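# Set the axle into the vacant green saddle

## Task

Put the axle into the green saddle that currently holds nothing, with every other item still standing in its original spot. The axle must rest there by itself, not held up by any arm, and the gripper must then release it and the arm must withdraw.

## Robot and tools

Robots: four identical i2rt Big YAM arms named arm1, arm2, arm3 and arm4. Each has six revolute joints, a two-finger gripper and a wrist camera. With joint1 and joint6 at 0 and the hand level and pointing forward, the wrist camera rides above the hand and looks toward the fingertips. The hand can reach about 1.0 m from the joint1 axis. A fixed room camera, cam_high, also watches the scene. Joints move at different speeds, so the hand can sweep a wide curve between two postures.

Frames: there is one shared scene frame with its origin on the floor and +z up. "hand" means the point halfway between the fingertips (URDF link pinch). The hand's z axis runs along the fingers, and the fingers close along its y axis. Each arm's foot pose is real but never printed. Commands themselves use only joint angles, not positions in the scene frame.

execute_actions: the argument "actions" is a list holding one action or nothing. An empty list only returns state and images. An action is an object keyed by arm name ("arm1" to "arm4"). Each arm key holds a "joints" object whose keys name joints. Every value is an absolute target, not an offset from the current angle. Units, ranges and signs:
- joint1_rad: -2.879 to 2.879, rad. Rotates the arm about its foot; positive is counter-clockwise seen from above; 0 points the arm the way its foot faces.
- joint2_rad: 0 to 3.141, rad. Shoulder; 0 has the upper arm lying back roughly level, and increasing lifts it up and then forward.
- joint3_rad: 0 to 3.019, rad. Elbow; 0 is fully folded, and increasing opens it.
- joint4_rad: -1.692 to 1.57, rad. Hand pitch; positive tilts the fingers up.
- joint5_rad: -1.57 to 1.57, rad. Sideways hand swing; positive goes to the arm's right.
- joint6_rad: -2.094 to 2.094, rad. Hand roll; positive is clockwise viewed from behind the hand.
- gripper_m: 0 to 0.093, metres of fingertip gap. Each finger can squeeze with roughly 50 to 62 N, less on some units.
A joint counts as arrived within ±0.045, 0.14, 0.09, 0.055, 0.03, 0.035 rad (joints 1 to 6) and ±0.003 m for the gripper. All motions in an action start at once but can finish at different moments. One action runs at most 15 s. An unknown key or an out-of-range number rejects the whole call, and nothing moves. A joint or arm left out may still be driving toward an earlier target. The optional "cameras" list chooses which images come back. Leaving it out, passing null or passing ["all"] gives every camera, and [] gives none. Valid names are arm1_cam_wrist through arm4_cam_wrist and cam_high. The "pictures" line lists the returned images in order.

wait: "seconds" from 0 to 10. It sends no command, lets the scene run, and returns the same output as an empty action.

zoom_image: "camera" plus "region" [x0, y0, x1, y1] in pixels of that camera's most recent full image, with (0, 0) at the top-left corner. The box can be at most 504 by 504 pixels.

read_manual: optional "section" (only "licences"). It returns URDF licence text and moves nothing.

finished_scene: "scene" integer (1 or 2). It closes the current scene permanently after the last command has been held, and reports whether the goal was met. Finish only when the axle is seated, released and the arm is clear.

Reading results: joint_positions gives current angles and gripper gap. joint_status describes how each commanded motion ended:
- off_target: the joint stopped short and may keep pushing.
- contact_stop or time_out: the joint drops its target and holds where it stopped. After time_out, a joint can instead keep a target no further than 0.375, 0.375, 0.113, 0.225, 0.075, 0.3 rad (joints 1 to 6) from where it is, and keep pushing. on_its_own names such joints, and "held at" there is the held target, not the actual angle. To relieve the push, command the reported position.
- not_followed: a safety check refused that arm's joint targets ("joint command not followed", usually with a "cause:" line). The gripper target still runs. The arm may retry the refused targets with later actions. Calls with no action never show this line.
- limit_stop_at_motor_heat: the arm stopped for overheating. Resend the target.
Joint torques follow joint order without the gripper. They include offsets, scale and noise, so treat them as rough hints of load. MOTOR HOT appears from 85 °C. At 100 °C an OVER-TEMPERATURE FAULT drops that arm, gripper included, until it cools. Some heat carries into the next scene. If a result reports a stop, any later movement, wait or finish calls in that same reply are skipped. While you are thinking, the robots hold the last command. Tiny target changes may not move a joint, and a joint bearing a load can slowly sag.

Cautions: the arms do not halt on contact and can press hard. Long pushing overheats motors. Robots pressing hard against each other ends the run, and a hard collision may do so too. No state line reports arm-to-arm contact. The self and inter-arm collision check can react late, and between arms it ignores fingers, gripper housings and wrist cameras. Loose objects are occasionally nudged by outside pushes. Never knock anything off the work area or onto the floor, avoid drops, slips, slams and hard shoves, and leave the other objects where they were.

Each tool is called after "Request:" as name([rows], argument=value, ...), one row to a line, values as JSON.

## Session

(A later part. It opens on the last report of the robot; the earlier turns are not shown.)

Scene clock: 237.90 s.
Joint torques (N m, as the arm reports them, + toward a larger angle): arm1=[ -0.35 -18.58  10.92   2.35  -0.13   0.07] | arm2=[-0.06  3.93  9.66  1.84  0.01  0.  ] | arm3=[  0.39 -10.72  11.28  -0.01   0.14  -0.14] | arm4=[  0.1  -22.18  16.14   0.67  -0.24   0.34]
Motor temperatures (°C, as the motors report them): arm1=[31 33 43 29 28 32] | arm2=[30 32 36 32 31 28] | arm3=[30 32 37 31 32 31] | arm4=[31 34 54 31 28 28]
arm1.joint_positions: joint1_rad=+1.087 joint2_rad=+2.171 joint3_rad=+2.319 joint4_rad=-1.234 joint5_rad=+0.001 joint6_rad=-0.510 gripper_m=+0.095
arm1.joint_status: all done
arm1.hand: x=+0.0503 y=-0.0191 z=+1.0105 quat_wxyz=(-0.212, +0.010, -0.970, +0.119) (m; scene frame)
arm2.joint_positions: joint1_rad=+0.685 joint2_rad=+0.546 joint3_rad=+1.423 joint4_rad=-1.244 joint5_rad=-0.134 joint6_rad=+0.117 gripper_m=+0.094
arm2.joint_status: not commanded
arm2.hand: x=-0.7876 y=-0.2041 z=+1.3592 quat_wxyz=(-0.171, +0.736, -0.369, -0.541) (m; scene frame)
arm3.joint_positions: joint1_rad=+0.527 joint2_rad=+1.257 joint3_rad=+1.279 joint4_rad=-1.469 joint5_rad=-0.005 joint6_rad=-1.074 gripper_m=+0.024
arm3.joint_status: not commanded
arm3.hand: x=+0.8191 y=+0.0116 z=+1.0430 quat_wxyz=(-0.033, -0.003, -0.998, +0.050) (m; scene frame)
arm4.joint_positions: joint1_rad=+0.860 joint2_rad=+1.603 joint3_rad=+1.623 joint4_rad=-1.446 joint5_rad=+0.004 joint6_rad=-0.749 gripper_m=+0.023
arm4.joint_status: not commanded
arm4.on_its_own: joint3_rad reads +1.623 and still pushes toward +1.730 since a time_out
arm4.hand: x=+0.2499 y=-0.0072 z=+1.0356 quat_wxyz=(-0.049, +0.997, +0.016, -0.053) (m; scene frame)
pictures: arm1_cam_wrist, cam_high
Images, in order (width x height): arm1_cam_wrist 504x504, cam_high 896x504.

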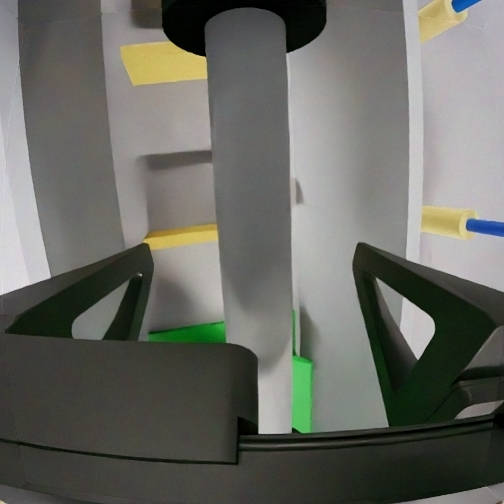

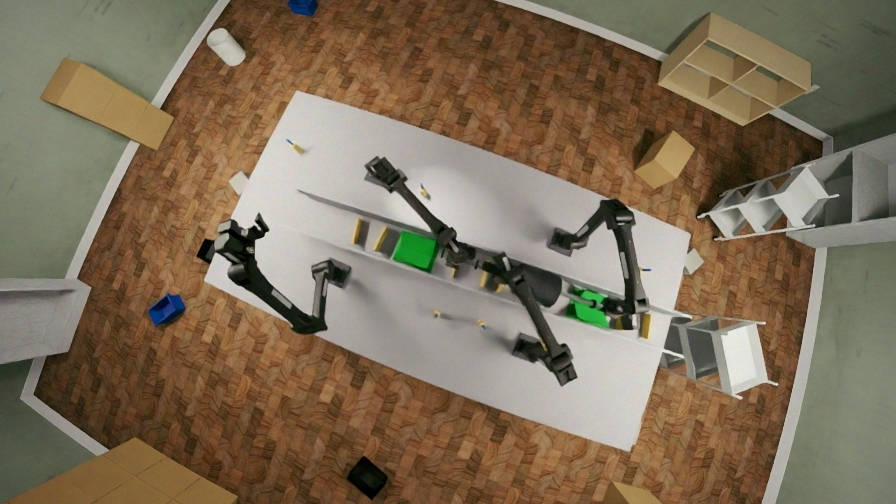

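Request:
execute_actions([
  {"arm1":{"joints":{"gripper_m":0}}},
], cameras=[])

Request:
execute_actions([
  {"arm1":{"joints":{"joint2_rad":2.11,"joint3_rad":2.39}},"arm3":{"joints":{"joint3_rad":1.33}},"arm4":{"joints":{"joint2_rad":1.59,"joint3_rad":1.65}}},
], cameras=[])

Request:
execute_actions([
  {"arm4":{"joints":{"gripper_m":0.093}}},
], cameras=["arm1_cam_wrist","arm4_cam_wrist"])

Scene clock: 245.33 s.
Joint torques (N m, as the arm reports them, + toward a larger angle): arm1=[ -0.31 -18.93  10.87   2.24  -0.04   0.33] | arm2=[-0.1   3.94  9.58  1.84 -0.01 -0.01] | arm3=[  0.25 -10.27  11.3   -0.24   0.2   -0.13] | arm4=[  0.11 -22.32  16.18   0.64  -0.34   0.33]
Motor temperatures (°C, as the motors report them): arm1=[31 34 43 29 28 32] | arm2=[30 32 37 32 31 28] | arm3=[30 32 37 31 32 31] | arm4=[31 34 55 31 28 28]
arm1.joint_positions: joint1_rad=+1.087 joint2_rad=+2.171 joint3_rad=+2.319 joint4_rad=-1.232 joint5_rad=-0.001 joint6_rad=-0.540 gripper_m=+0.023
arm1.joint_status: gripper_m off_target (ended at +0.023, target +0.000)
arm1.hand: x=+0.0505 y=-0.0193 z=+1.0107 quat_wxyz=(-0.211, +0.024, -0.970, +0.121) (m; scene frame)
arm2.joint_positions: joint1_rad=+0.685 joint2_rad=+0.546 joint3_rad=+1.423 joint4_rad=-1.244 joint5_rad=-0.134 joint6_rad=+0.117 gripper_m=+0.094
arm2.joint_status: not commanded
arm2.hand: x=-0.7876 y=-0.2041 z=+1.3592 quat_wxyz=(-0.171, +0.736, -0.369, -0.541) (m; scene frame)
arm3.joint_positions: joint1_rad=+0.527 joint2_rad=+1.257 joint3_rad=+1.279 joint4_rad=-1.469 joint5_rad=-0.007 joint6_rad=-1.074 gripper_m=+0.024
arm3.joint_status: not commanded
arm3.hand: x=+0.8195 y=+0.0118 z=+1.0430 quat_wxyz=(-0.034, -0.003, -0.998, +0.049) (m; scene frame)
arm4.joint_positions: joint1_rad=+0.859 joint2_rad=+1.603 joint3_rad=+1.623 joint4_rad=-1.445 joint5_rad=+0.006 joint6_rad=-0.749 gripper_m=+0.023
arm4.joint_status: not commanded
arm4.on_its_own: joint3_rad reads +1.623 and still pushes toward +1.730 since a time_out
arm4.hand: x=+0.2501 y=-0.0062 z=+1.0358 quat_wxyz=(-0.050, +0.997, +0.015, -0.053) (m; scene frame)
pictures: none
No camera images: the call's "cameras" was empty. Leave "cameras" out to get every camera's image.

Scene clock: 245.93 s.
Joint torques (N m, as the arm reports them, + toward a larger angle): arm1=[ -0.29 -21.23  14.99   2.23  -0.03   0.31] | arm2=[ 0.04  4.25  9.59  1.75 -0.02  0.01] | arm3=[ -0.69 -10.39  13.44  -0.09   0.09  -0.15] | arm4=[  0.2  -18.64  10.47   0.63  -0.34   0.33]
Motor temperatures (°C, as the motors report them): arm1=[31 34 43 29 28 32] | arm2=[30 32 37 32 31 28] | arm3=[30 32 38 31 32 31] | arm4=[31 34 55 31 28 28]
arm1.joint_positions: joint1_rad=+1.087 joint2_rad=+2.168 joint3_rad=+2.319 joint4_rad=-1.232 joint5_rad=-0.001 joint6_rad=-0.540 gripper_m=+0.023
arm1.joint_status: all done
arm1.hand: x=+0.0502 y=-0.0192 z=+1.0130 quat_wxyz=(-0.213, +0.024, -0.969, +0.122) (m; scene frame)
arm2.joint_positions: joint1_rad=+0.685 joint2_rad=+0.546 joint3_rad=+1.423 joint4_rad=-1.244 joint5_rad=-0.134 joint6_rad=+0.117 gripper_m=+0.094
arm2.joint_status: not commanded
arm2.hand: x=-0.7876 y=-0.2041 z=+1.3592 quat_wxyz=(-0.171, +0.736, -0.369, -0.541) (m; scene frame)
arm3.joint_positions: joint1_rad=+0.527 joint2_rad=+1.257 joint3_rad=+1.279 joint4_rad=-1.469 joint5_rad=-0.005 joint6_rad=-1.074 gripper_m=+0.024
arm3.joint_status: all done
arm3.hand: x=+0.8194 y=+0.0117 z=+1.0430 quat_wxyz=(-0.033, -0.003, -0.998, +0.050) (m; scene frame)
arm4.joint_positions: joint1_rad=+0.859 joint2_rad=+1.604 joint3_rad=+1.623 joint4_rad=-1.445 joint5_rad=+0.006 joint6_rad=-0.749 gripper_m=+0.023
arm4.joint_status: all done
arm4.hand: x=+0.2500 y=-0.0061 z=+1.0353 quat_wxyz=(-0.050, +0.997, +0.015, -0.052) (m; scene frame)
pictures: none
No camera images: the call's "cameras" was empty. Leave "cameras" out to get every camera's image.

Scene clock: 246.93 s.
Joint torques (N m, as the arm reports them, + toward a larger angle): arm1=[ -0.36 -21.67  15.02   2.27  -0.04   0.32] | arm2=[0.15 3.97 9.67 1.84 0.   0.  ] | arm3=[ -0.15 -10.28  13.46  -0.15   0.13  -0.17] | arm4=[  0.2  -17.51  10.51   0.65  -0.18   0.2 ]
Motor temperatures (°C, as the motors report them): arm1=[31 34 44 29 28 32] | arm2=[30 32 37 32 31 28] | arm3=[30 32 38 31 32 31] | arm4=[31 34 54 31 28 28]
arm1.joint_positions: joint1_rad=+1.087 joint2_rad=+2.168 joint3_rad=+2.319 joint4_rad=-1.233 joint5_rad=-0.001 joint6_rad=-0.540 gripper_m=+0.023
arm1.joint_status: not commanded
arm1.hand: x=+0.0502 y=-0.0191 z=+1.0130 quat_wxyz=(-0.213, +0.024, -0.969, +0.122) (m; scene frame)
arm2.joint_positions: joint1_rad=+0.685 joint2_rad=+0.546 joint3_rad=+1.423 joint4_rad=-1.244 joint5_rad=-0.134 joint6_rad=+0.117 gripper_m=+0.094
arm2.joint_status: not commanded
arm2.hand: x=-0.7876 y=-0.2041 z=+1.3592 quat_wxyz=(-0.171, +0.736, -0.369, -0.541) (m; scene frame)
arm3.joint_positions: joint1_rad=+0.527 joint2_rad=+1.257 joint3_rad=+1.279 joint4_rad=-1.469 joint5_rad=-0.005 joint6_rad=-1.074 gripper_m=+0.024
arm3.joint_status: not commanded
arm3.hand: x=+0.8193 y=+0.0116 z=+1.0430 quat_wxyz=(-0.033, -0.003, -0.998, +0.050) (m; scene frame)
arm4.joint_positions: joint1_rad=+0.859 joint2_rad=+1.593 joint3_rad=+1.623 joint4_rad=-1.445 joint5_rad=+0.003 joint6_rad=-0.737 gripper_m=+0.093
arm4.joint_status: all done
arm4.hand: x=+0.2507 y=-0.0076 z=+1.0406 quat_wxyz=(-0.052, +0.997, +0.009, -0.058) (m; scene frame)
pictures: arm1_cam_wrist, arm4_cam_wrist
Images, in order (width x height): arm1_cam_wrist 504x504, arm4_cam_wrist 504x504.

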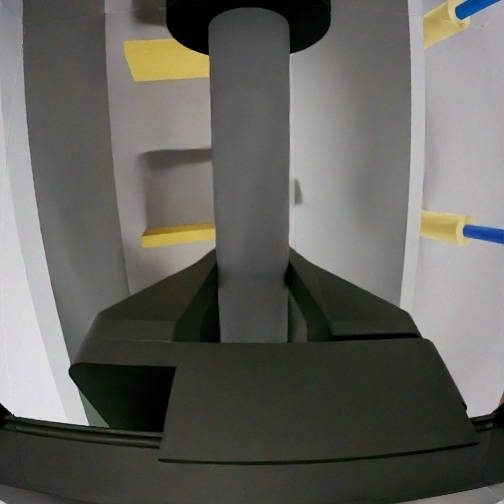

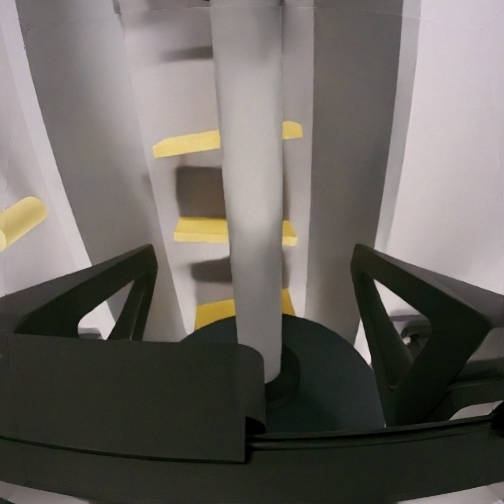

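Request:
execute_actions([
  {"arm4":{"joints":{"joint2_rad":1.53,"joint3_rad":1.91,"joint4_rad":-1.575}}},
], cameras=[])

Request:
execute_actions([
  {"arm4":{"joints":{"joint1_rad":-0.1,"joint2_rad":1.16,"joint3_rad":1.53,"joint4_rad":-1.65,"joint6_rad":-1.69}}},
], cameras=["arm4_cam_wrist","cam_high"])

Scene clock: 255.60 s.
Joint torques (N m, as the arm reports them, + toward a larger angle): arm1=[ -0.28 -21.24  14.99   2.25  -0.04   0.31] | arm2=[0.05 3.99 9.61 1.84 0.   0.03] | arm3=[ -0.05 -10.97  13.38  -0.01   0.07  -0.15] | arm4=[  0.22 -13.94  10.87   0.43  -0.18   0.2 ]
Motor temperatures (°C, as the motors report them): arm1=[31 35 46 29 28 32] | arm2=[30 32 37 32 31 28] | arm3=[30 32 38 31 32 31] | arm4=[31 34 51 31 28 28]
arm1.joint_positions: joint1_rad=+1.087 joint2_rad=+2.168 joint3_rad=+2.319 joint4_rad=-1.233 joint5_rad=-0.001 joint6_rad=-0.540 gripper_m=+0.023
arm1.joint_status: not commanded
arm1.hand: x=+0.0502 y=-0.0191 z=+1.0130 quat_wxyz=(-0.213, +0.024, -0.969, +0.122) (m; scene frame)
arm2.joint_positions: joint1_rad=+0.685 joint2_rad=+0.546 joint3_rad=+1.423 joint4_rad=-1.244 joint5_rad=-0.134 joint6_rad=+0.117 gripper_m=+0.094
arm2.joint_status: not commanded
arm2.hand: x=-0.7876 y=-0.2041 z=+1.3592 quat_wxyz=(-0.171, +0.736, -0.369, -0.541) (m; scene frame)
arm3.joint_positions: joint1_rad=+0.527 joint2_rad=+1.257 joint3_rad=+1.279 joint4_rad=-1.469 joint5_rad=-0.005 joint6_rad=-1.074 gripper_m=+0.024
arm3.joint_status: not commanded
arm3.hand: x=+0.8193 y=+0.0116 z=+1.0430 quat_wxyz=(-0.033, -0.003, -0.998, +0.050) (m; scene frame)
arm4.joint_positions: joint1_rad=+0.859 joint2_rad=+1.512 joint3_rad=+1.876 joint4_rad=-1.562 joint5_rad=+0.003 joint6_rad=-0.736 gripper_m=+0.093
arm4.joint_status: all done
arm4.hand: x=+0.2543 y=-0.0103 z=+1.1841 quat_wxyz=(-0.123, +0.983, +0.008, -0.138) (m; scene frame)
pictures: none
No camera images: the call's "cameras" was empty. Leave "cameras" out to get every camera's image.

Scene clock: 257.47 s.
Joint torques (N m, as the arm reports them, + toward a larger angle): arm1=[ -0.3  -21.27  14.98   2.26  -0.04   0.31] | arm2=[ 0.02  4.04  9.55  1.83 -0.01  0.  ] | arm3=[ -0.07 -10.76  13.35  -0.18   0.16  -0.12] | arm4=[ 0.42 -7.7   7.38  0.35 -0.13 -0.07]
Motor temperatures (°C, as the motors report them): arm1=[31 36 46 29 28 32] | arm2=[30 32 37 32 31 28] | arm3=[30 32 39 31 32 31] | arm4=[31 34 50 31 28 28]
arm1.joint_positions: joint1_rad=+1.087 joint2_rad=+2.168 joint3_rad=+2.319 joint4_rad=-1.233 joint5_rad=-0.001 joint6_rad=-0.540 gripper_m=+0.023
arm1.joint_status: not commanded
arm1.hand: x=+0.0502 y=-0.0191 z=+1.0130 quat_wxyz=(-0.213, +0.024, -0.969, +0.122) (m; scene frame)
arm2.joint_positions: joint1_rad=+0.685 joint2_rad=+0.546 joint3_rad=+1.423 joint4_rad=-1.244 joint5_rad=-0.134 joint6_rad=+0.117 gripper_m=+0.094
arm2.joint_status: not commanded
arm2.hand: x=-0.7876 y=-0.2041 z=+1.3592 quat_wxyz=(-0.171, +0.736, -0.369, -0.541) (m; scene frame)
arm3.joint_positions: joint1_rad=+0.527 joint2_rad=+1.257 joint3_rad=+1.279 joint4_rad=-1.469 joint5_rad=-0.005 joint6_rad=-1.074 gripper_m=+0.024
arm3.joint_status: not commanded
arm3.hand: x=+0.8193 y=+0.0116 z=+1.0430 quat_wxyz=(-0.033, -0.003, -0.998, +0.050) (m; scene frame)
arm4.joint_positions: joint1_rad=-0.092 joint2_rad=+1.152 joint3_rad=+1.542 joint4_rad=-1.639 joint5_rad=+0.000 joint6_rad=-1.678 gripper_m=+0.093
arm4.joint_status: all done
arm4.hand: x=+0.6764 y=+0.0100 z=+1.1802 quat_wxyz=(-0.158, +0.987, +0.004, +0.016) (m; scene frame)
pictures: arm4_cam_wrist, cam_high
Images, in order (width x height): arm4_cam_wrist 504x504, cam_high 896x504.

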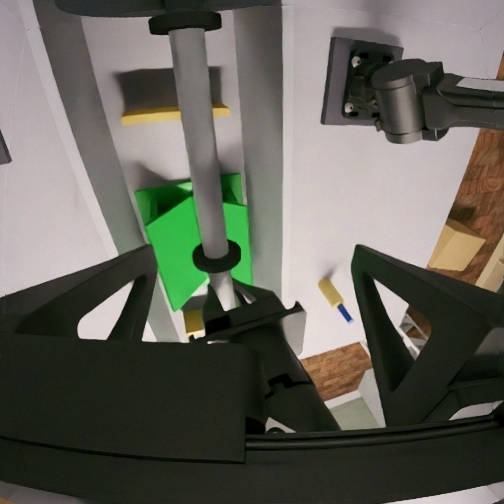

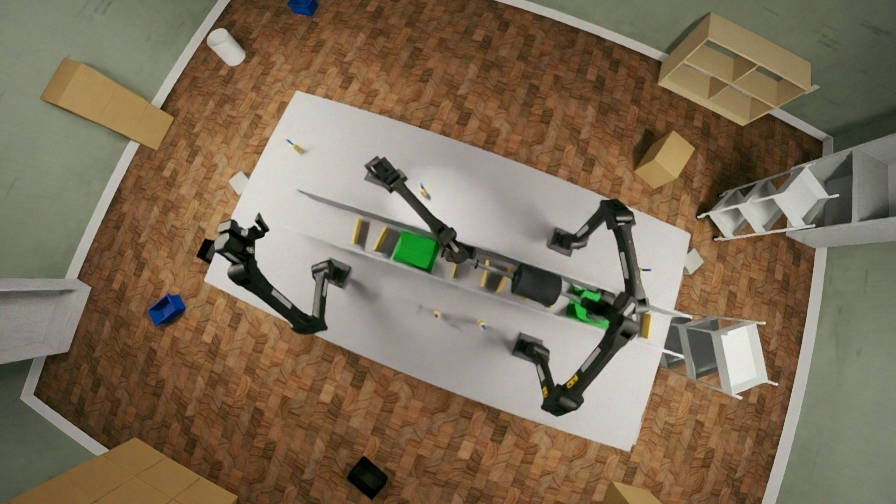

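Request:
execute_actions([
  {"arm4":{"joints":{"joint1_rad":-0.125,"joint2_rad":1.195,"joint3_rad":1.215,"joint4_rad":-1.445}}},
], cameras=["arm4_cam_wrist","arm3_cam_wrist"])

Scene clock: 261.10 s.
Joint torques (N m, as the arm reports them, + toward a larger angle): arm1=[ -0.33 -21.23  14.98   2.25  -0.04   0.32] | arm2=[0.21 3.95 9.63 1.72 0.01 0.  ] | arm3=[ -0.55 -10.48  13.44  -0.22   0.12  -0.16] | arm4=[ -0.2  -10.03   8.21   0.86  -0.13  -0.08]
Motor temperatures (°C, as the motors report them): arm1=[31 36 47 29 28 32] | arm2=[30 32 37 32 31 28] | arm3=[30 32 39 31 32 31] | arm4=[31 34 48 31 28 28]
arm1.joint_positions: joint1_rad=+1.087 joint2_rad=+2.168 joint3_rad=+2.319 joint4_rad=-1.233 joint5_rad=-0.001 joint6_rad=-0.540 gripper_m=+0.023
arm1.joint_status: not commanded
arm1.hand: x=+0.0502 y=-0.0191 z=+1.0130 quat_wxyz=(-0.213, +0.024, -0.969, +0.122) (m; scene frame)
arm2.joint_positions: joint1_rad=+0.685 joint2_rad=+0.546 joint3_rad=+1.423 joint4_rad=-1.244 joint5_rad=-0.134 joint6_rad=+0.117 gripper_m=+0.094
arm2.joint_status: not commanded
arm2.hand: x=-0.7876 y=-0.2041 z=+1.3592 quat_wxyz=(-0.171, +0.736, -0.369, -0.541) (m; scene frame)
arm3.joint_positions: joint1_rad=+0.527 joint2_rad=+1.257 joint3_rad=+1.279 joint4_rad=-1.469 joint5_rad=-0.005 joint6_rad=-1.074 gripper_m=+0.024
arm3.joint_status: not commanded
arm3.hand: x=+0.8193 y=+0.0116 z=+1.0430 quat_wxyz=(-0.033, -0.003, -0.998, +0.050) (m; scene frame)
arm4.joint_positions: joint1_rad=-0.111 joint2_rad=+1.199 joint3_rad=+1.219 joint4_rad=-1.459 joint5_rad=+0.000 joint6_rad=-1.679 gripper_m=+0.093
arm4.joint_status: all done
arm4.hand: x=+0.6831 y=+0.0096 z=+1.0359 quat_wxyz=(-0.064, +0.998, -0.005, +0.007) (m; scene frame)
pictures: arm3_cam_wrist, arm4_cam_wrist
Images, in order (width x height): arm3_cam_wrist 504x504, arm4_cam_wrist 504x504.

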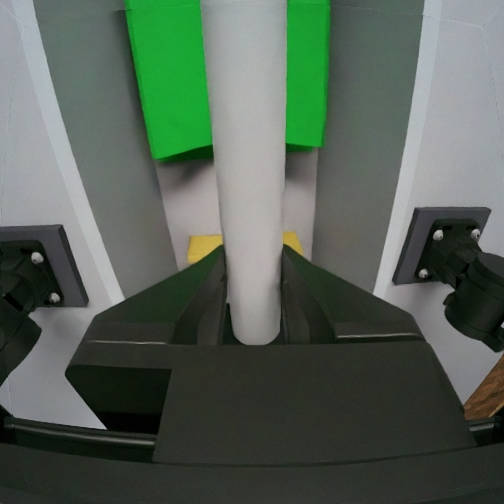

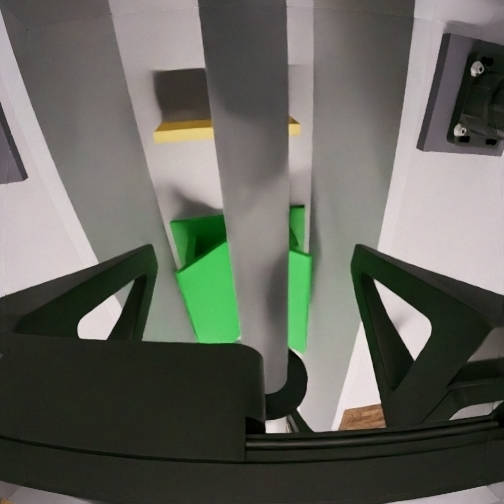

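Request:
execute_actions([
  {"arm4":{"joints":{"gripper_m":0}}},
], cameras=[])

Request:
execute_actions([
  {"arm4":{"joints":{"joint2_rad":1.17,"joint3_rad":1.30}},"arm3":{"joints":{"joint2_rad":1.25,"joint3_rad":1.29}}},
], cameras=[])

Request:
execute_actions([
  {"arm3":{"joints":{"gripper_m":0.093}}},
], cameras=[])

Request:
execute_actions([
  {"arm3":{"joints":{"joint2_rad":1.19,"joint3_rad":1.58,"joint4_rad":-1.65}}},
], cameras=["arm4_cam_wrist","cam_high"])

Scene clock: 270.23 s.
Joint torques (N m, as the arm reports them, + toward a larger angle): arm1=[ -0.1  -21.26  14.96   2.32  -0.03   0.31] | arm2=[0.01 3.91 9.64 1.82 0.   0.01] | arm3=[  0.1  -10.83  13.35  -0.16   0.04  -0.12] | arm4=[ -0.1  -10.02   8.22   0.55  -0.06   0.13]
Motor temperatures (°C, as the motors report them): arm1=[31 37 48 29 28 32] | arm2=[30 32 37 32 31 28] | arm3=[30 32 39 31 32 31] | arm4=[31 33 46 31 28 28]
arm1.joint_positions: joint1_rad=+1.087 joint2_rad=+2.168 joint3_rad=+2.319 joint4_rad=-1.234 joint5_rad=-0.001 joint6_rad=-0.540 gripper_m=+0.023
arm1.joint_status: not commanded
arm1.hand: x=+0.0499 y=-0.0190 z=+1.0128 quat_wxyz=(-0.212, +0.024, -0.969, +0.121) (m; scene frame)
arm2.joint_positions: joint1_rad=+0.685 joint2_rad=+0.546 joint3_rad=+1.423 joint4_rad=-1.244 joint5_rad=-0.134 joint6_rad=+0.117 gripper_m=+0.094
arm2.joint_status: not commanded
arm2.hand: x=-0.7876 y=-0.2041 z=+1.3592 quat_wxyz=(-0.171, +0.736, -0.369, -0.541) (m; scene frame)
arm3.joint_positions: joint1_rad=+0.527 joint2_rad=+1.257 joint3_rad=+1.279 joint4_rad=-1.469 joint5_rad=-0.003 joint6_rad=-1.074 gripper_m=+0.024
arm3.joint_status: not commanded
arm3.hand: x=+0.8190 y=+0.0114 z=+1.0429 quat_wxyz=(-0.032, -0.003, -0.998, +0.050) (m; scene frame)
arm4.joint_positions: joint1_rad=-0.111 joint2_rad=+1.199 joint3_rad=+1.219 joint4_rad=-1.449 joint5_rad=-0.002 joint6_rad=-1.696 gripper_m=+0.024
arm4.joint_status: gripper_m off_target (ended at +0.024, target +0.000)
arm4.hand: x=+0.6830 y=+0.0121 z=+1.0363 quat_wxyz=(-0.069, +0.998, +0.004, +0.007) (m; scene frame)
pictures: none
No camera images: the call's "cameras" was empty. Leave "cameras" out to get every camera's image.

Scene clock: 270.87 s.
Joint torques (N m, as the arm reports them, + toward a larger angle): arm1=[ -0.32 -21.4   14.99   2.33  -0.04   0.32] | arm2=[0.07 4.05 9.58 1.88 0.   0.01] | arm3=[ 0.2  -9.18 10.18 -0.31  0.04 -0.16] | arm4=[ -0.12 -12.03  14.24   0.51  -0.06   0.14]
Motor temperatures (°C, as the motors report them): arm1=[31 37 48 29 28 32] | arm2=[30 32 37 32 31 28] | arm3=[30 32 39 31 32 31] | arm4=[31 33 46 31 28 28]
arm1.joint_positions: joint1_rad=+1.087 joint2_rad=+2.168 joint3_rad=+2.319 joint4_rad=-1.234 joint5_rad=-0.001 joint6_rad=-0.540 gripper_m=+0.023
arm1.joint_status: not commanded
arm1.hand: x=+0.0499 y=-0.0190 z=+1.0128 quat_wxyz=(-0.212, +0.024, -0.969, +0.121) (m; scene frame)
arm2.joint_positions: joint1_rad=+0.685 joint2_rad=+0.546 joint3_rad=+1.423 joint4_rad=-1.244 joint5_rad=-0.134 joint6_rad=+0.117 gripper_m=+0.094
arm2.joint_status: not commanded
arm2.hand: x=-0.7876 y=-0.2041 z=+1.3592 quat_wxyz=(-0.171, +0.736, -0.369, -0.541) (m; scene frame)
arm3.joint_positions: joint1_rad=+0.527 joint2_rad=+1.257 joint3_rad=+1.278 joint4_rad=-1.469 joint5_rad=-0.003 joint6_rad=-1.074 gripper_m=+0.024
arm3.joint_status: all done
arm3.hand: x=+0.8190 y=+0.0115 z=+1.0424 quat_wxyz=(-0.032, -0.003, -0.998, +0.050) (m; scene frame)
arm4.joint_positions: joint1_rad=-0.111 joint2_rad=+1.197 joint3_rad=+1.219 joint4_rad=-1.448 joint5_rad=-0.002 joint6_rad=-1.697 gripper_m=+0.024
arm4.joint_status: all done
arm4.hand: x=+0.6830 y=+0.0120 z=+1.0369 quat_wxyz=(-0.071, +0.997, +0.004, +0.008) (m; scene frame)
pictures: none
No camera images: the call's "cameras" was empty. Leave "cameras" out to get every camera's image.

Scene clock: 271.57 s.
Joint torques (N m, as the arm reports them, + toward a larger angle): arm1=[ -0.48 -21.29  15.07   2.34  -0.03   0.33] | arm2=[ 0.25  3.93  9.53  1.84 -0.01  0.  ] | arm3=[-0.19 -9.39 10.14 -0.14  0.   -0.16] | arm4=[ -0.23 -12.01  14.24   0.5   -0.06   0.14]
Motor temperatures (°C, as the motors report them): arm1=[31 37 48 29 28 32] | arm2=[30 32 37 32 31 28] | arm3=[30 32 39 31 32 31] | arm4=[31 33 46 31 28 28]
arm1.joint_positions: joint1_rad=+1.087 joint2_rad=+2.168 joint3_rad=+2.319 joint4_rad=-1.234 joint5_rad=-0.001 joint6_rad=-0.540 gripper_m=+0.023
arm1.joint_status: not commanded
arm1.hand: x=+0.0499 y=-0.0190 z=+1.0128 quat_wxyz=(-0.212, +0.024, -0.969, +0.121) (m; scene frame)
arm2.joint_positions: joint1_rad=+0.685 joint2_rad=+0.546 joint3_rad=+1.423 joint4_rad=-1.244 joint5_rad=-0.134 joint6_rad=+0.117 gripper_m=+0.094
arm2.joint_status: not commanded
arm2.hand: x=-0.7876 y=-0.2041 z=+1.3592 quat_wxyz=(-0.171, +0.736, -0.369, -0.541) (m; scene frame)
arm3.joint_positions: joint1_rad=+0.527 joint2_rad=+1.257 joint3_rad=+1.278 joint4_rad=-1.469 joint5_rad=-0.002 joint6_rad=-1.074 gripper_m=+0.093
arm3.joint_status: all done
arm3.hand: x=+0.8189 y=+0.0114 z=+1.0424 quat_wxyz=(-0.032, -0.003, -0.998, +0.050) (m; scene frame)
arm4.joint_positions: joint1_rad=-0.111 joint2_rad=+1.197 joint3_rad=+1.219 joint4_rad=-1.448 joint5_rad=-0.002 joint6_rad=-1.697 gripper_m=+0.024
arm4.joint_status: not commanded
arm4.hand: x=+0.6830 y=+0.0121 z=+1.0368 quat_wxyz=(-0.070, +0.997, +0.004, +0.008) (m; scene frame)
pictures: none
No camera images: the call's "cameras" was empty. Leave "cameras" out to get every camera's image.

Scene clock: 272.67 s.
Joint torques (N m, as the arm reports them, + toward a larger angle): arm1=[ -0.3  -21.18  14.98   2.32  -0.02   0.31] | arm2=[ 0.04  3.84  9.65  1.82  0.   -0.01] | arm3=[ 0.19 -6.5  11.95 -0.11  0.05 -0.14] | arm4=[ -0.12 -12.1   14.26   0.52  -0.06   0.14]
Motor temperatures (°C, as the motors report them): arm1=[31 37 48 29 28 32] | arm2=[30 32 37 32 31 28] | arm3=[30 32 39 31 32 31] | arm4=[31 33 47 31 28 28]
arm1.joint_positions: joint1_rad=+1.087 joint2_rad=+2.168 joint3_rad=+2.319 joint4_rad=-1.234 joint5_rad=-0.001 joint6_rad=-0.540 gripper_m=+0.023
arm1.joint_status: not commanded
arm1.hand: x=+0.0499 y=-0.0190 z=+1.0128 quat_wxyz=(-0.212, +0.024, -0.969, +0.121) (m; scene frame)
arm2.joint_positions: joint1_rad=+0.685 joint2_rad=+0.546 joint3_rad=+1.423 joint4_rad=-1.244 joint5_rad=-0.134 joint6_rad=+0.117 gripper_m=+0.094
arm2.joint_status: not commanded
arm2.hand: x=-0.7876 y=-0.2041 z=+1.3592 quat_wxyz=(-0.171, +0.736, -0.369, -0.541) (m; scene frame)
arm3.joint_positions: joint1_rad=+0.527 joint2_rad=+1.186 joint3_rad=+1.543 joint4_rad=-1.634 joint5_rad=-0.002 joint6_rad=-1.074 gripper_m=+0.093
arm3.joint_status: all done
arm3.hand: x=+0.8138 y=+0.0192 z=+1.1719 quat_wxyz=(-0.072, -0.003, -0.990, +0.125) (m; scene frame)
arm4.joint_positions: joint1_rad=-0.111 joint2_rad=+1.197 joint3_rad=+1.219 joint4_rad=-1.448 joint5_rad=-0.002 joint6_rad=-1.697 gripper_m=+0.024
arm4.joint_status: not commanded
arm4.hand: x=+0.6830 y=+0.0121 z=+1.0368 quat_wxyz=(-0.070, +0.997, +0.004, +0.008) (m; scene frame)
pictures: arm4_cam_wrist, cam_high
Images, in order (width x height): arm4_cam_wrist 504x504, cam_high 896x504.

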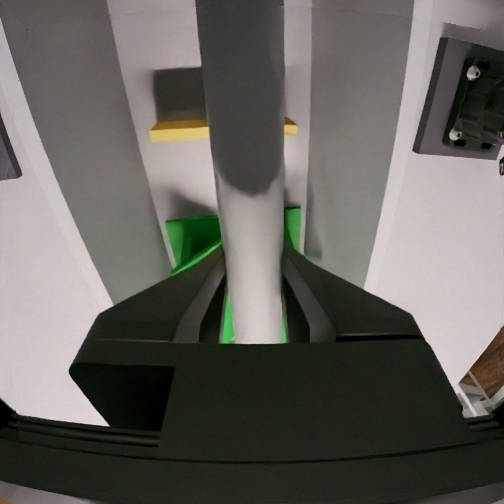

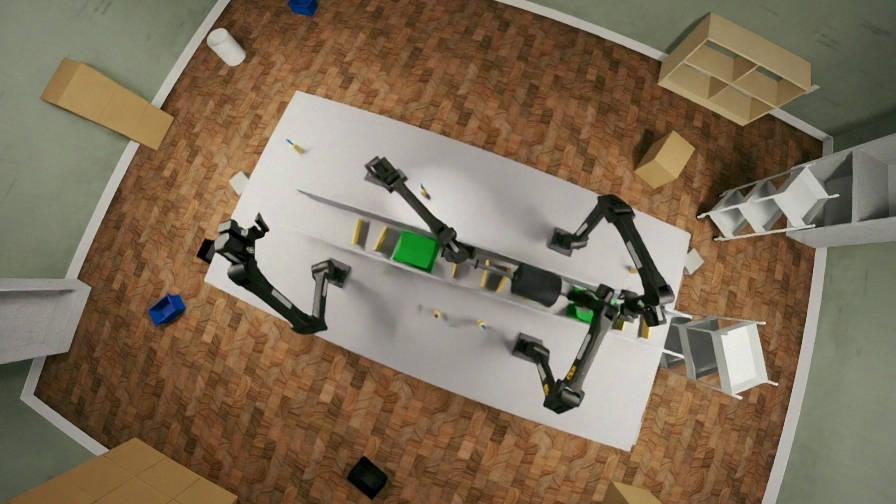

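Request:
execute_actions([
  {"arm4":{"joints":{"joint1_rad":0.254,"joint2_rad":1.19,"joint3_rad":1.33,"joint4_rad":-1.49,"joint6_rad":-1.33}},"arm1":{"joints":{"joint1_rad":0.987,"joint2_rad":1.885,"joint3_rad":2.0,"joint4_rad":-1.3,"joint6_rad":-0.6}},"arm3":{"joints":{"joint1_rad":1.2,"joint2_rad":0.6,"joint3_rad":1.3,"joint4_rad":-1.5}}},
], cameras=[])

Request:
execute_actions([
  {"arm4":{"joints":{"joint1_rad":0.605,"joint2_rad":1.31,"joint3_rad":1.47,"joint4_rad":-1.44,"joint6_rad":-0.97}},"arm1":{"joints":{"joint1_rad":0.829,"joint2_rad":1.64,"joint3_rad":1.675,"joint4_rad":-1.36,"joint6_rad":-0.745}}},
], cameras=[])

Scene clock: 292.07 s.
Joint torques (N m, as the arm reports them, + toward a larger angle): arm1=[  0.21 -15.66  10.64   1.65   0.17   0.33] | arm2=[ 0.19  4.    9.55  1.85 -0.02 -0.01] | arm3=[-0.25  1.86  8.31  2.57  0.01 -0.09] | arm4=[  1.54 -11.49  15.91   0.02  -0.08   0.15]
Motor temperatures (°C, as the motors report them): arm1=[31 38 49 29 28 32] | arm2=[30 32 37 32 31 28] | arm3=[30 31 39 31 32 31] | arm4=[31 33 52 31 28 28]
arm1.joint_positions: joint1_rad=+0.987 joint2_rad=+1.907 joint3_rad=+1.980 joint4_rad=-1.302 joint5_rad=-0.007 joint6_rad=-0.622 gripper_m=+0.023
arm1.joint_status: all done
arm1.hand: x=-0.0806 y=-0.0237 z=+1.0280 quat_wxyz=(-0.143, +0.016, -0.985, +0.097) (m; scene frame)
arm2.joint_positions: joint1_rad=+0.685 joint2_rad=+0.546 joint3_rad=+1.423 joint4_rad=-1.244 joint5_rad=-0.134 joint6_rad=+0.117 gripper_m=+0.094
arm2.joint_status: not commanded
arm2.hand: x=-0.7876 y=-0.2041 z=+1.3592 quat_wxyz=(-0.171, +0.736, -0.369, -0.541) (m; scene frame)
arm3.joint_positions: joint1_rad=+1.186 joint2_rad=+0.589 joint3_rad=+1.295 joint4_rad=-1.522 joint5_rad=-0.001 joint6_rad=-1.074 gripper_m=+0.093
arm3.joint_status: all done
arm3.hand: x=+0.8243 y=+0.2631 z=+1.2343 quat_wxyz=(-0.273, +0.297, -0.881, +0.247) (m; scene frame)
arm4.joint_positions: joint1_rad=+0.248 joint2_rad=+1.208 joint3_rad=+1.225 joint4_rad=-1.480 joint5_rad=-0.001 joint6_rad=-1.338 gripper_m=+0.024
arm4.joint_status: joint3_rad time_out (moved +0.006 of +0.111); the others done
arm4.on_its_own: joint3_rad reads +1.225 and still pushes toward +1.330 since a time_out
arm4.hand: x=+0.5546 y=-0.0005 z=+1.0349 quat_wxyz=(-0.051, +0.999, +0.004, -0.014) (m; scene frame)
pictures: none
No camera images: the call's "cameras" was empty. Leave "cameras" out to get every camera's image.

not run: a stop came earlier in this reply.

Request:
execute_actions([
  {"arm4":{"joints":{"joint1_rad":0.605,"joint2_rad":1.31,"joint3_rad":1.48,"joint4_rad":-1.44,"joint6_rad":-0.97}},"arm1":{"joints":{"joint1_rad":0.829,"joint2_rad":1.64,"joint3_rad":1.665,"joint4_rad":-1.36,"joint6_rad":-0.745}}},
], cameras=[])

Scene clock: 296.83 s.
Joint torques (N m, as the arm reports them, + toward a larger angle): arm1=[  0.62 -11.77   9.95   1.16   0.47   0.42] | arm2=[ 0.1   4.15  9.56  1.77 -0.01  0.01] | arm3=[ 0.26  2.7   8.58  2.45  0.02 -0.08] | arm4=[  0.34 -17.38  16.49   0.7   -0.37   0.19]
Motor temperatures (°C, as the motors report them): arm1=[31 37 48 29 28 32] | arm2=[30 32 37 32 31 28] | arm3=[30 31 38 31 32 31] | arm4=[31 33 54 31 28 28]
arm1.joint_positions: joint1_rad=+0.825 joint2_rad=+1.656 joint3_rad=+1.651 joint4_rad=-1.358 joint5_rad=-0.015 joint6_rad=-0.778 gripper_m=+0.023
arm1.joint_status: all done
arm1.hand: x=-0.2353 y=-0.0266 z=+1.0259 quat_wxyz=(-0.082, +0.013, -0.994, +0.070) (m; scene frame)
arm2.joint_positions: joint1_rad=+0.685 joint2_rad=+0.546 joint3_rad=+1.423 joint4_rad=-1.244 joint5_rad=-0.134 joint6_rad=+0.117 gripper_m=+0.094
arm2.joint_status: not commanded
arm2.hand: x=-0.7876 y=-0.2041 z=+1.3592 quat_wxyz=(-0.171, +0.736, -0.369, -0.541) (m; scene frame)
arm3.joint_positions: joint1_rad=+1.186 joint2_rad=+0.589 joint3_rad=+1.295 joint4_rad=-1.522 joint5_rad=-0.001 joint6_rad=-1.074 gripper_m=+0.093
arm3.joint_status: not commanded
arm3.hand: x=+0.8243 y=+0.2631 z=+1.2343 quat_wxyz=(-0.273, +0.297, -0.881, +0.247) (m; scene frame)
arm4.joint_positions: joint1_rad=+0.614 joint2_rad=+1.361 joint3_rad=+1.366 joint4_rad=-1.447 joint5_rad=+0.007 joint6_rad=-0.981 gripper_m=+0.024
arm4.joint_status: joint3_rad time_out (moved +0.141 of +0.255); the others done
arm4.on_its_own: joint3_rad reads +1.366 and still pushes toward +1.479 since a time_out
arm4.hand: x=+0.4001 y=-0.0012 z=+1.0375 quat_wxyz=(-0.054, +0.998, +0.009, -0.034) (m; scene frame)
pictures: none
No camera images: the call's "cameras" was empty. Leave "cameras" out to get every camera's image.

Request:
execute_actions([
  {"arm4":{"joints":{"joint1_rad":0.848,"joint2_rad":1.54,"joint3_rad":1.74,"joint4_rad":-1.44,"joint6_rad":-0.725}},"arm1":{"joints":{"joint1_rad":0.6,"joint2_rad":1.415,"joint3_rad":1.405,"joint4_rad":-1.375,"joint6_rad":-1.0}}},
], cameras=["arm1_cam_wrist","cam_high"])

Scene clock: 302.40 s.
Joint torques (N m, as the arm reports them, + toward a larger angle): arm1=[ 0.73 -8.62 10.11  1.09  0.29  0.17] | arm2=[ 0.2   4.08  9.61  1.84 -0.01  0.01] | arm3=[-0.77  2.82  8.28  2.58 -0.01 -0.06] | arm4=[  0.   -22.94  16.52   0.57  -0.06   0.12]
Motor temperatures (°C, as the motors report them): arm1=[31 36 47 29 28 32] | arm2=[30 32 37 32 31 28] | arm3=[30 31 38 31 32 31] | arm4=[31 33 56 31 28 28]
arm1.joint_positions: joint1_rad=+0.595 joint2_rad=+1.430 joint3_rad=+1.387 joint4_rad=-1.374 joint5_rad=-0.010 joint6_rad=-1.004 gripper_m=+0.023
arm1.joint_status: all done
arm1.hand: x=-0.3875 y=-0.0269 z=+1.0215 quat_wxyz=(-0.048, +0.011, -0.997, +0.065) (m; scene frame)
arm2.joint_positions: joint1_rad=+0.685 joint2_rad=+0.546 joint3_rad=+1.423 joint4_rad=-1.244 joint5_rad=-0.134 joint6_rad=+0.117 gripper_m=+0.094
arm2.joint_status: not commanded
arm2.hand: x=-0.7876 y=-0.2041 z=+1.3592 quat_wxyz=(-0.171, +0.736, -0.369, -0.541) (m; scene frame)
arm3.joint_positions: joint1_rad=+1.186 joint2_rad=+0.589 joint3_rad=+1.295 joint4_rad=-1.522 joint5_rad=-0.001 joint6_rad=-1.074 gripper_m=+0.093
arm3.joint_status: not commanded
arm3.hand: x=+0.8243 y=+0.2631 z=+1.2343 quat_wxyz=(-0.273, +0.297, -0.881, +0.247) (m; scene frame)
arm4.joint_positions: joint1_rad=+0.861 joint2_rad=+1.602 joint3_rad=+1.625 joint4_rad=-1.443 joint5_rad=+0.000 joint6_rad=-0.731 gripper_m=+0.024
arm4.joint_status: joint3_rad time_out (moved +0.259 of +0.374); the others done
arm4.on_its_own: joint3_rad reads +1.625 and still pushes toward +1.738 since a time_out
arm4.hand: x=+0.2479 y=-0.0075 z=+1.0372 quat_wxyz=(-0.049, +0.997, +0.007, -0.057) (m; scene frame)
pictures: arm1_cam_wrist, cam_high
Images, in order (width x height): arm1_cam_wrist 504x504, cam_high 896x504.

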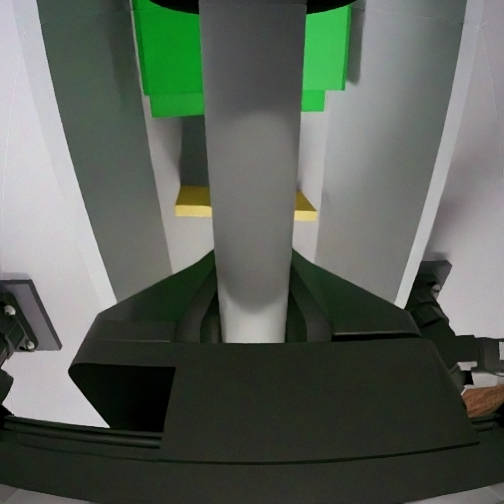

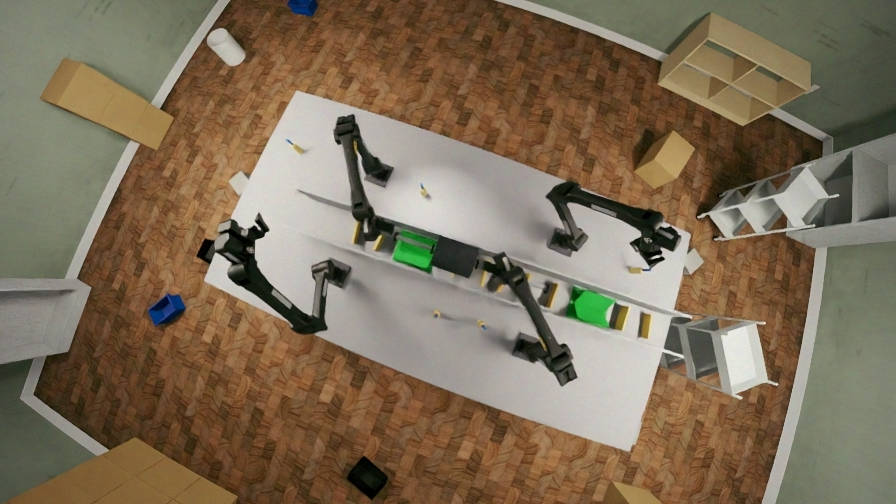

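Request:
execute_actions([
  {"arm4":{"joints":{"joint1_rad":0.965,"joint2_rad":1.71,"joint3_rad":1.975,"joint4_rad":-1.41,"joint6_rad":-0.6}},"arm1":{"joints":{"joint1_rad":0.375,"joint2_rad":1.315,"joint3_rad":1.305,"joint4_rad":-1.41,"joint6_rad":-1.225}}},
], cameras=[])

Scene clock: 318.27 s.
Joint torques (N m, as the arm reports them, + toward a larger angle): arm1=[ 0.56 -7.46  9.9   0.85  0.63  0.12] | arm2=[ 0.01  3.82  9.63  1.75 -0.01  0.  ] | arm3=[ 0.35  2.45  8.32  2.63  0.02 -0.07] | arm4=[ -0.5  -26.76  16.64   1.14  -0.01   0.22]
Motor temperatures (°C, as the motors report them): arm1=[31 35 45 29 28 32] | arm2=[30 32 37 32 31 28] | arm3=[30 31 37 31 32 31] | arm4=[31 35 60 31 28 28]
arm1.joint_positions: joint1_rad=+0.372 joint2_rad=+1.333 joint3_rad=+1.289 joint4_rad=-1.405 joint5_rad=-0.019 joint6_rad=-1.223 gripper_m=+0.023
arm1.joint_status: all done
arm1.hand: x=-0.4922 y=-0.0308 z=+1.0190 quat_wxyz=(-0.032, +0.009, -0.998, +0.056) (m; scene frame)
arm2.joint_positions: joint1_rad=+0.685 joint2_rad=+0.546 joint3_rad=+1.423 joint4_rad=-1.244 joint5_rad=-0.134 joint6_rad=+0.117 gripper_m=+0.094
arm2.joint_status: not commanded
arm2.hand: x=-0.7876 y=-0.2041 z=+1.3592 quat_wxyz=(-0.171, +0.736, -0.369, -0.541) (m; scene frame)
arm3.joint_positions: joint1_rad=+1.186 joint2_rad=+0.589 joint3_rad=+1.295 joint4_rad=-1.522 joint5_rad=-0.001 joint6_rad=-1.074 gripper_m=+0.093
arm3.joint_status: not commanded
arm3.hand: x=+0.8243 y=+0.2631 z=+1.2343 quat_wxyz=(-0.273, +0.297, -0.881, +0.247) (m; scene frame)
arm4.joint_positions: joint1_rad=+0.984 joint2_rad=+1.777 joint3_rad=+1.849 joint4_rad=-1.426 joint5_rad=-0.002 joint6_rad=-0.614 gripper_m=+0.024
arm4.joint_status: joint3_rad time_out (moved +0.224 of +0.350); the others done
arm4.on_its_own: joint3_rad reads +1.849 and still pushes toward +1.962 since a time_out
arm4.hand: x=+0.1430 y=-0.0140 z=+1.0393 quat_wxyz=(-0.060, +0.994, +0.010, -0.090) (m; scene frame)
pictures: none
No camera images: the call's "cameras" was empty. Leave "cameras" out to get every camera's image.

Request:
execute_actions([
  {"arm4":{"joints":{"joint1_rad":1.055,"joint2_rad":1.955,"joint3_rad":2.32,"joint4_rad":-1.42,"joint6_rad":-0.51}},"arm1":{"joints":{"joint1_rad":0.1,"joint2_rad":1.257,"joint3_rad":1.233,"joint4_rad":-1.394,"joint6_rad":-1.5}}},
], cameras=["arm1_cam_wrist","arm4_cam_wrist","cam_high"])

Scene clock: 323.47 s.
Joint torques (N m, as the arm reports them, + toward a larger angle): arm1=[ 0.6  -7.18 10.22  1.11  0.49  0.21] | arm2=[0.21 3.98 9.59 1.83 0.   0.  ] | arm3=[ 0.13  2.26  8.47  2.65 -0.02 -0.07] | arm4=[ -0.32 -32.59  16.68   1.4    0.     0.36]
Motor temperatures (°C, as the motors report them): arm1=[31 34 45 29 28 32] | arm2=[30 32 37 32 31 28] | arm3=[30 31 37 31 32 31] | arm4=[31 36 61 31 28 28]
arm1.joint_positions: joint1_rad=+0.097 joint2_rad=+1.281 joint3_rad=+1.213 joint4_rad=-1.396 joint5_rad=-0.016 joint6_rad=-1.508 gripper_m=+0.023
arm1.joint_status: all done
arm1.hand: x=-0.6043 y=-0.0330 z=+1.0072 quat_wxyz=(-0.014, +0.013, -0.998, +0.055) (m; scene frame)
arm2.joint_positions: joint1_rad=+0.685 joint2_rad=+0.546 joint3_rad=+1.423 joint4_rad=-1.244 joint5_rad=-0.134 joint6_rad=+0.117 gripper_m=+0.094
arm2.joint_status: not commanded
arm2.hand: x=-0.7876 y=-0.2041 z=+1.3592 quat_wxyz=(-0.171, +0.736, -0.369, -0.541) (m; scene frame)
arm3.joint_positions: joint1_rad=+1.186 joint2_rad=+0.589 joint3_rad=+1.295 joint4_rad=-1.522 joint5_rad=-0.001 joint6_rad=-1.074 gripper_m=+0.093
arm3.joint_status: not commanded
arm3.hand: x=+0.8243 y=+0.2631 z=+1.2343 quat_wxyz=(-0.273, +0.297, -0.881, +0.247) (m; scene frame)
arm4.joint_positions: joint1_rad=+1.071 joint2_rad=+2.039 joint3_rad=+2.184 joint4_rad=-1.441 joint5_rad=-0.002 joint6_rad=-0.536 gripper_m=+0.024
arm4.joint_status: joint3_rad time_out (moved +0.335 of +0.471); the others done
arm4.on_its_own: joint3_rad reads +2.184 and still pushes toward +2.297 since a time_out
arm4.hand: x=+0.0297 y=-0.0110 z=+1.0212 quat_wxyz=(-0.067, +0.990, +0.015, -0.120) (m; scene frame)
pictures: arm1_cam_wrist, arm4_cam_wrist, cam_high
Images, in order (width x height): arm1_cam_wrist 504x504, arm4_cam_wrist 504x504, cam_high 896x504.

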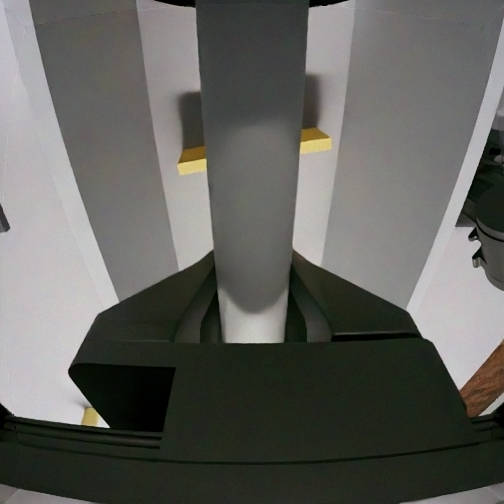

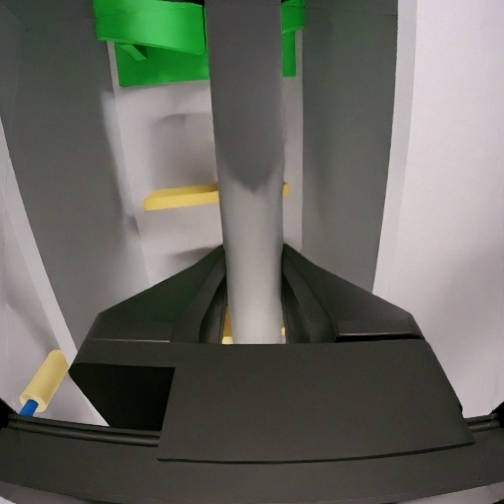

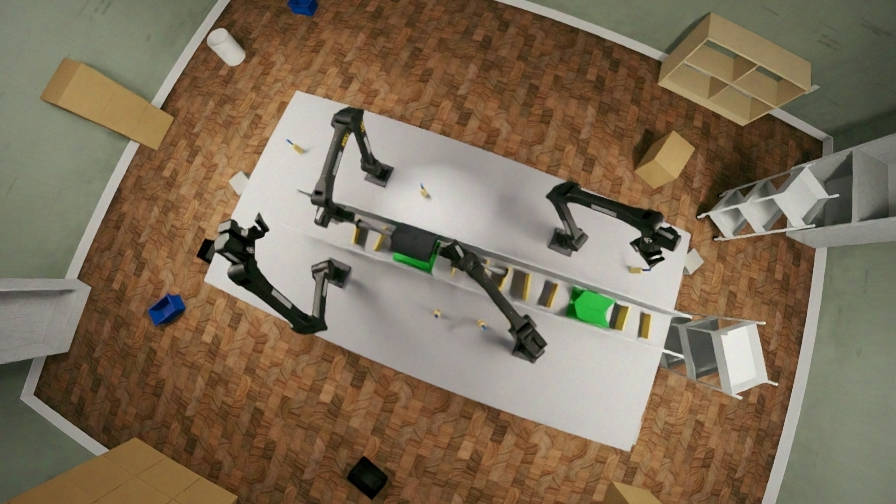

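Request:
execute_actions([
  {"arm4":{"joints":{"joint1_rad":1.06,"joint2_rad":1.98,"joint3_rad":2.07,"joint4_rad":-1.21}},"arm1":{"joints":{"joint1_rad":0.085,"joint2_rad":1.29,"joint3_rad":1.03,"joint4_rad":-1.135}}},
], cameras=["arm1_cam_wrist","arm4_cam_wrist","cam_high"])

Request:
zoom_image(camera="cam_high", region=[300, 180, 520, 310])

Scene clock: 332.60 s.
Joint torques (N m, as the arm reports them, + toward a larger angle): arm1=[ 0.56 -6.38 10.51  2.02  0.08  0.29] | arm2=[ 0.42  4.    9.57  1.85  0.   -0.02] | arm3=[ 0.18  2.06  8.62  2.49  0.04 -0.1 ] | arm4=[  0.16 -31.75  11.57   2.35  -0.04   0.43]
Motor temperatures (°C, as the motors report them): arm1=[31 34 45 29 28 32] | arm2=[30 32 37 32 31 28] | arm3=[30 31 37 31 32 31] | arm4=[31 37 61 31 28 28]
arm1.joint_positions: joint1_rad=+0.079 joint2_rad=+1.304 joint3_rad=+1.002 joint4_rad=-1.154 joint5_rad=-0.005 joint6_rad=-1.517 gripper_m=+0.023
arm1.joint_status: all done
arm1.hand: x=-0.6129 y=-0.0284 z=+0.9206 quat_wxyz=(-0.008, +0.009, -0.998, +0.059) (m; scene frame)
arm2.joint_positions: joint1_rad=+0.685 joint2_rad=+0.546 joint3_rad=+1.423 joint4_rad=-1.244 joint5_rad=-0.134 joint6_rad=+0.117 gripper_m=+0.094
arm2.joint_status: not commanded
arm2.hand: x=-0.7876 y=-0.2041 z=+1.3592 quat_wxyz=(-0.171, +0.736, -0.369, -0.541) (m; scene frame)
arm3.joint_positions: joint1_rad=+1.186 joint2_rad=+0.589 joint3_rad=+1.295 joint4_rad=-1.522 joint5_rad=-0.001 joint6_rad=-1.074 gripper_m=+0.093
arm3.joint_status: not commanded
arm3.hand: x=+0.8243 y=+0.2631 z=+1.2343 quat_wxyz=(-0.273, +0.297, -0.881, +0.247) (m; scene frame)
arm4.joint_positions: joint1_rad=+1.071 joint2_rad=+2.050 joint3_rad=+2.031 joint4_rad=-1.256 joint5_rad=-0.001 joint6_rad=-0.541 gripper_m=+0.024
arm4.joint_status: all done
arm4.hand: x=+0.0192 y=-0.0052 z=+0.9572 quat_wxyz=(-0.072, +0.989, +0.017, -0.128) (m; scene frame)
pictures: arm1_cam_wrist, arm4_cam_wrist, cam_high
Images, in order (width x height): arm1_cam_wrist 504x504, arm4_cam_wrist 504x504, cam_high 896x504.

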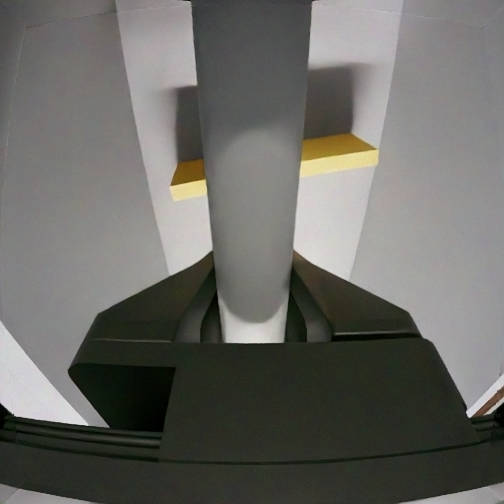

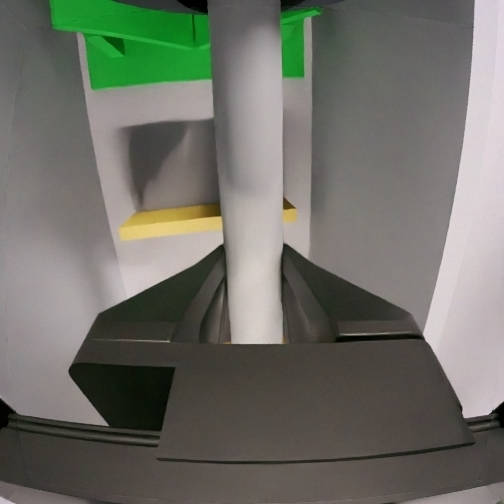

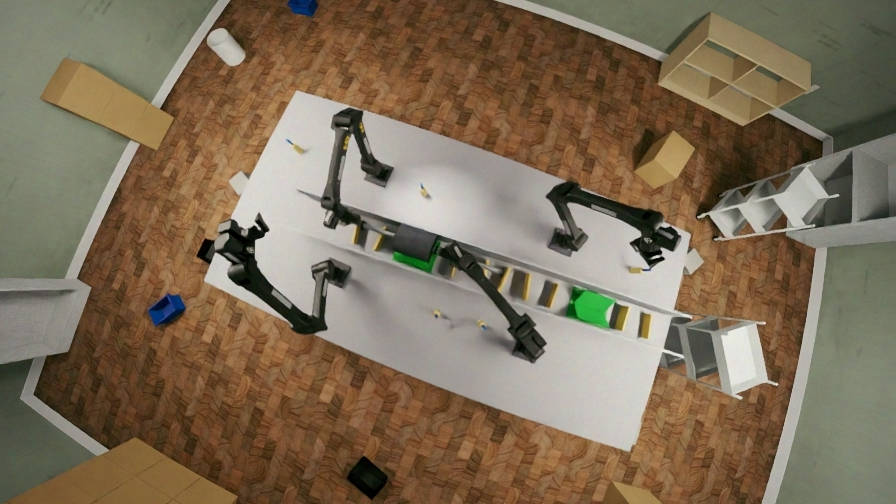

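Region (300, 180, 520, 310) of cam_high's 896x504 image, scaled by 2.291, with more detail than that image has; it fills the top 298 rows of this view, and the rest is white.

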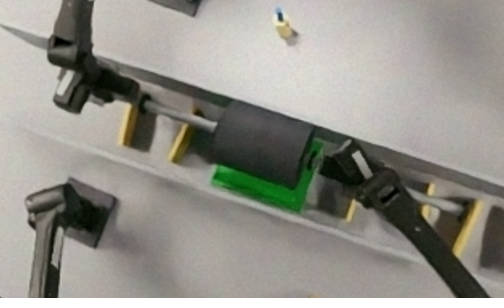

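Request:
execute_actions([
  {"arm4":{"joints":{"joint1_rad":1.1,"joint2_rad":1.98,"joint3_rad":1.92,"joint4_rad":-1.09,"joint6_rad":-0.5}},"arm1":{"joints":{"joint2_rad":1.375,"joint3_rad":0.99,"joint4_rad":-1.0}}},
], cameras=["arm1_cam_wrist","arm4_cam_wrist","cam_high"])

Scene clock: 339.53 s.
Joint torques (N m, as the arm reports them, + toward a larger angle): arm1=[ 0.74 -7.75  9.76  1.76 -0.18  0.28] | arm2=[-0.05  3.85  9.65  1.75 -0.01  0.02] | arm3=[ 0.89  3.4   8.37  2.37 -0.02 -0.14] | arm4=[  1.22 -30.64  11.01   2.15  -0.01   0.29]
Motor temperatures (°C, as the motors report them): arm1=[31 34 45 29 28 32] | arm2=[30 32 37 32 31 28] | arm3=[30 31 37 31 32 31] | arm4=[31 38 58 31 28 28]
arm1.joint_positions: joint1_rad=+0.080 joint2_rad=+1.399 joint3_rad=+0.965 joint4_rad=-1.014 joint5_rad=+0.001 joint6_rad=-1.516 gripper_m=+0.023
arm1.joint_status: all done
arm1.hand: x=-0.6119 y=-0.0491 z=+0.8758 quat_wxyz=(-0.005, +0.009, -0.998, +0.064) (m; scene frame)
arm2.joint_positions: joint1_rad=+0.685 joint2_rad=+0.546 joint3_rad=+1.423 joint4_rad=-1.244 joint5_rad=-0.134 joint6_rad=+0.117 gripper_m=+0.094
arm2.joint_status: not commanded
arm2.hand: x=-0.7876 y=-0.2041 z=+1.3592 quat_wxyz=(-0.171, +0.736, -0.369, -0.541) (m; scene frame)
arm3.joint_positions: joint1_rad=+1.186 joint2_rad=+0.589 joint3_rad=+1.295 joint4_rad=-1.522 joint5_rad=-0.001 joint6_rad=-1.074 gripper_m=+0.093
arm3.joint_status: not commanded
arm3.hand: x=+0.8243 y=+0.2631 z=+1.2343 quat_wxyz=(-0.273, +0.297, -0.881, +0.247) (m; scene frame)
arm4.joint_positions: joint1_rad=+1.097 joint2_rad=+2.043 joint3_rad=+1.886 joint4_rad=-1.131 joint5_rad=-0.002 joint6_rad=-0.519 gripper_m=+0.024
arm4.joint_status: all done
arm4.hand: x=+0.0191 y=-0.0256 z=+0.9056 quat_wxyz=(-0.066, +0.990, +0.019, -0.124) (m; scene frame)
pictures: arm1_cam_wrist, arm4_cam_wrist, cam_high
Images, in order (width x height): arm1_cam_wrist 504x504, arm4_cam_wrist 504x504, cam_high 896x504.

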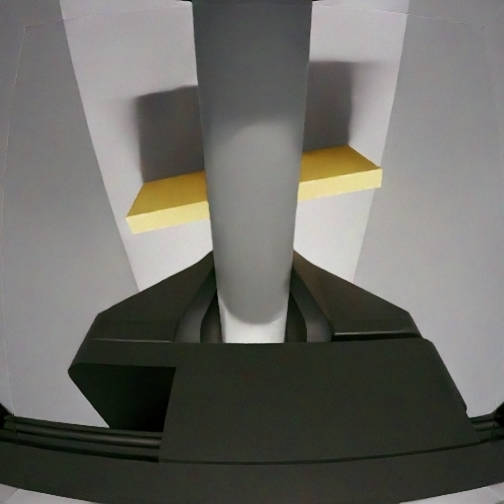

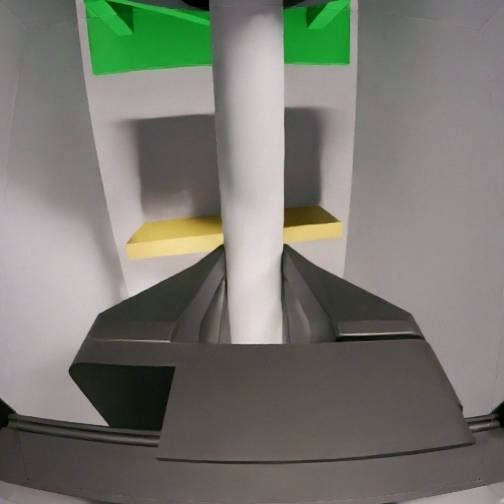

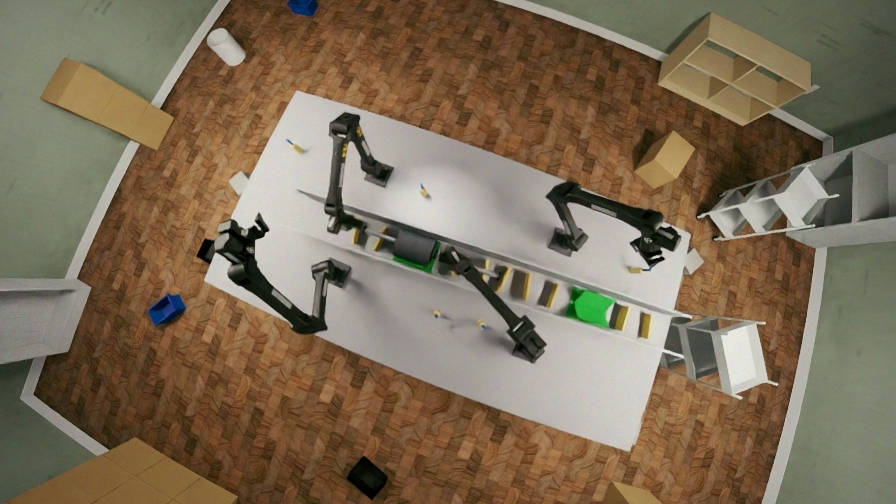

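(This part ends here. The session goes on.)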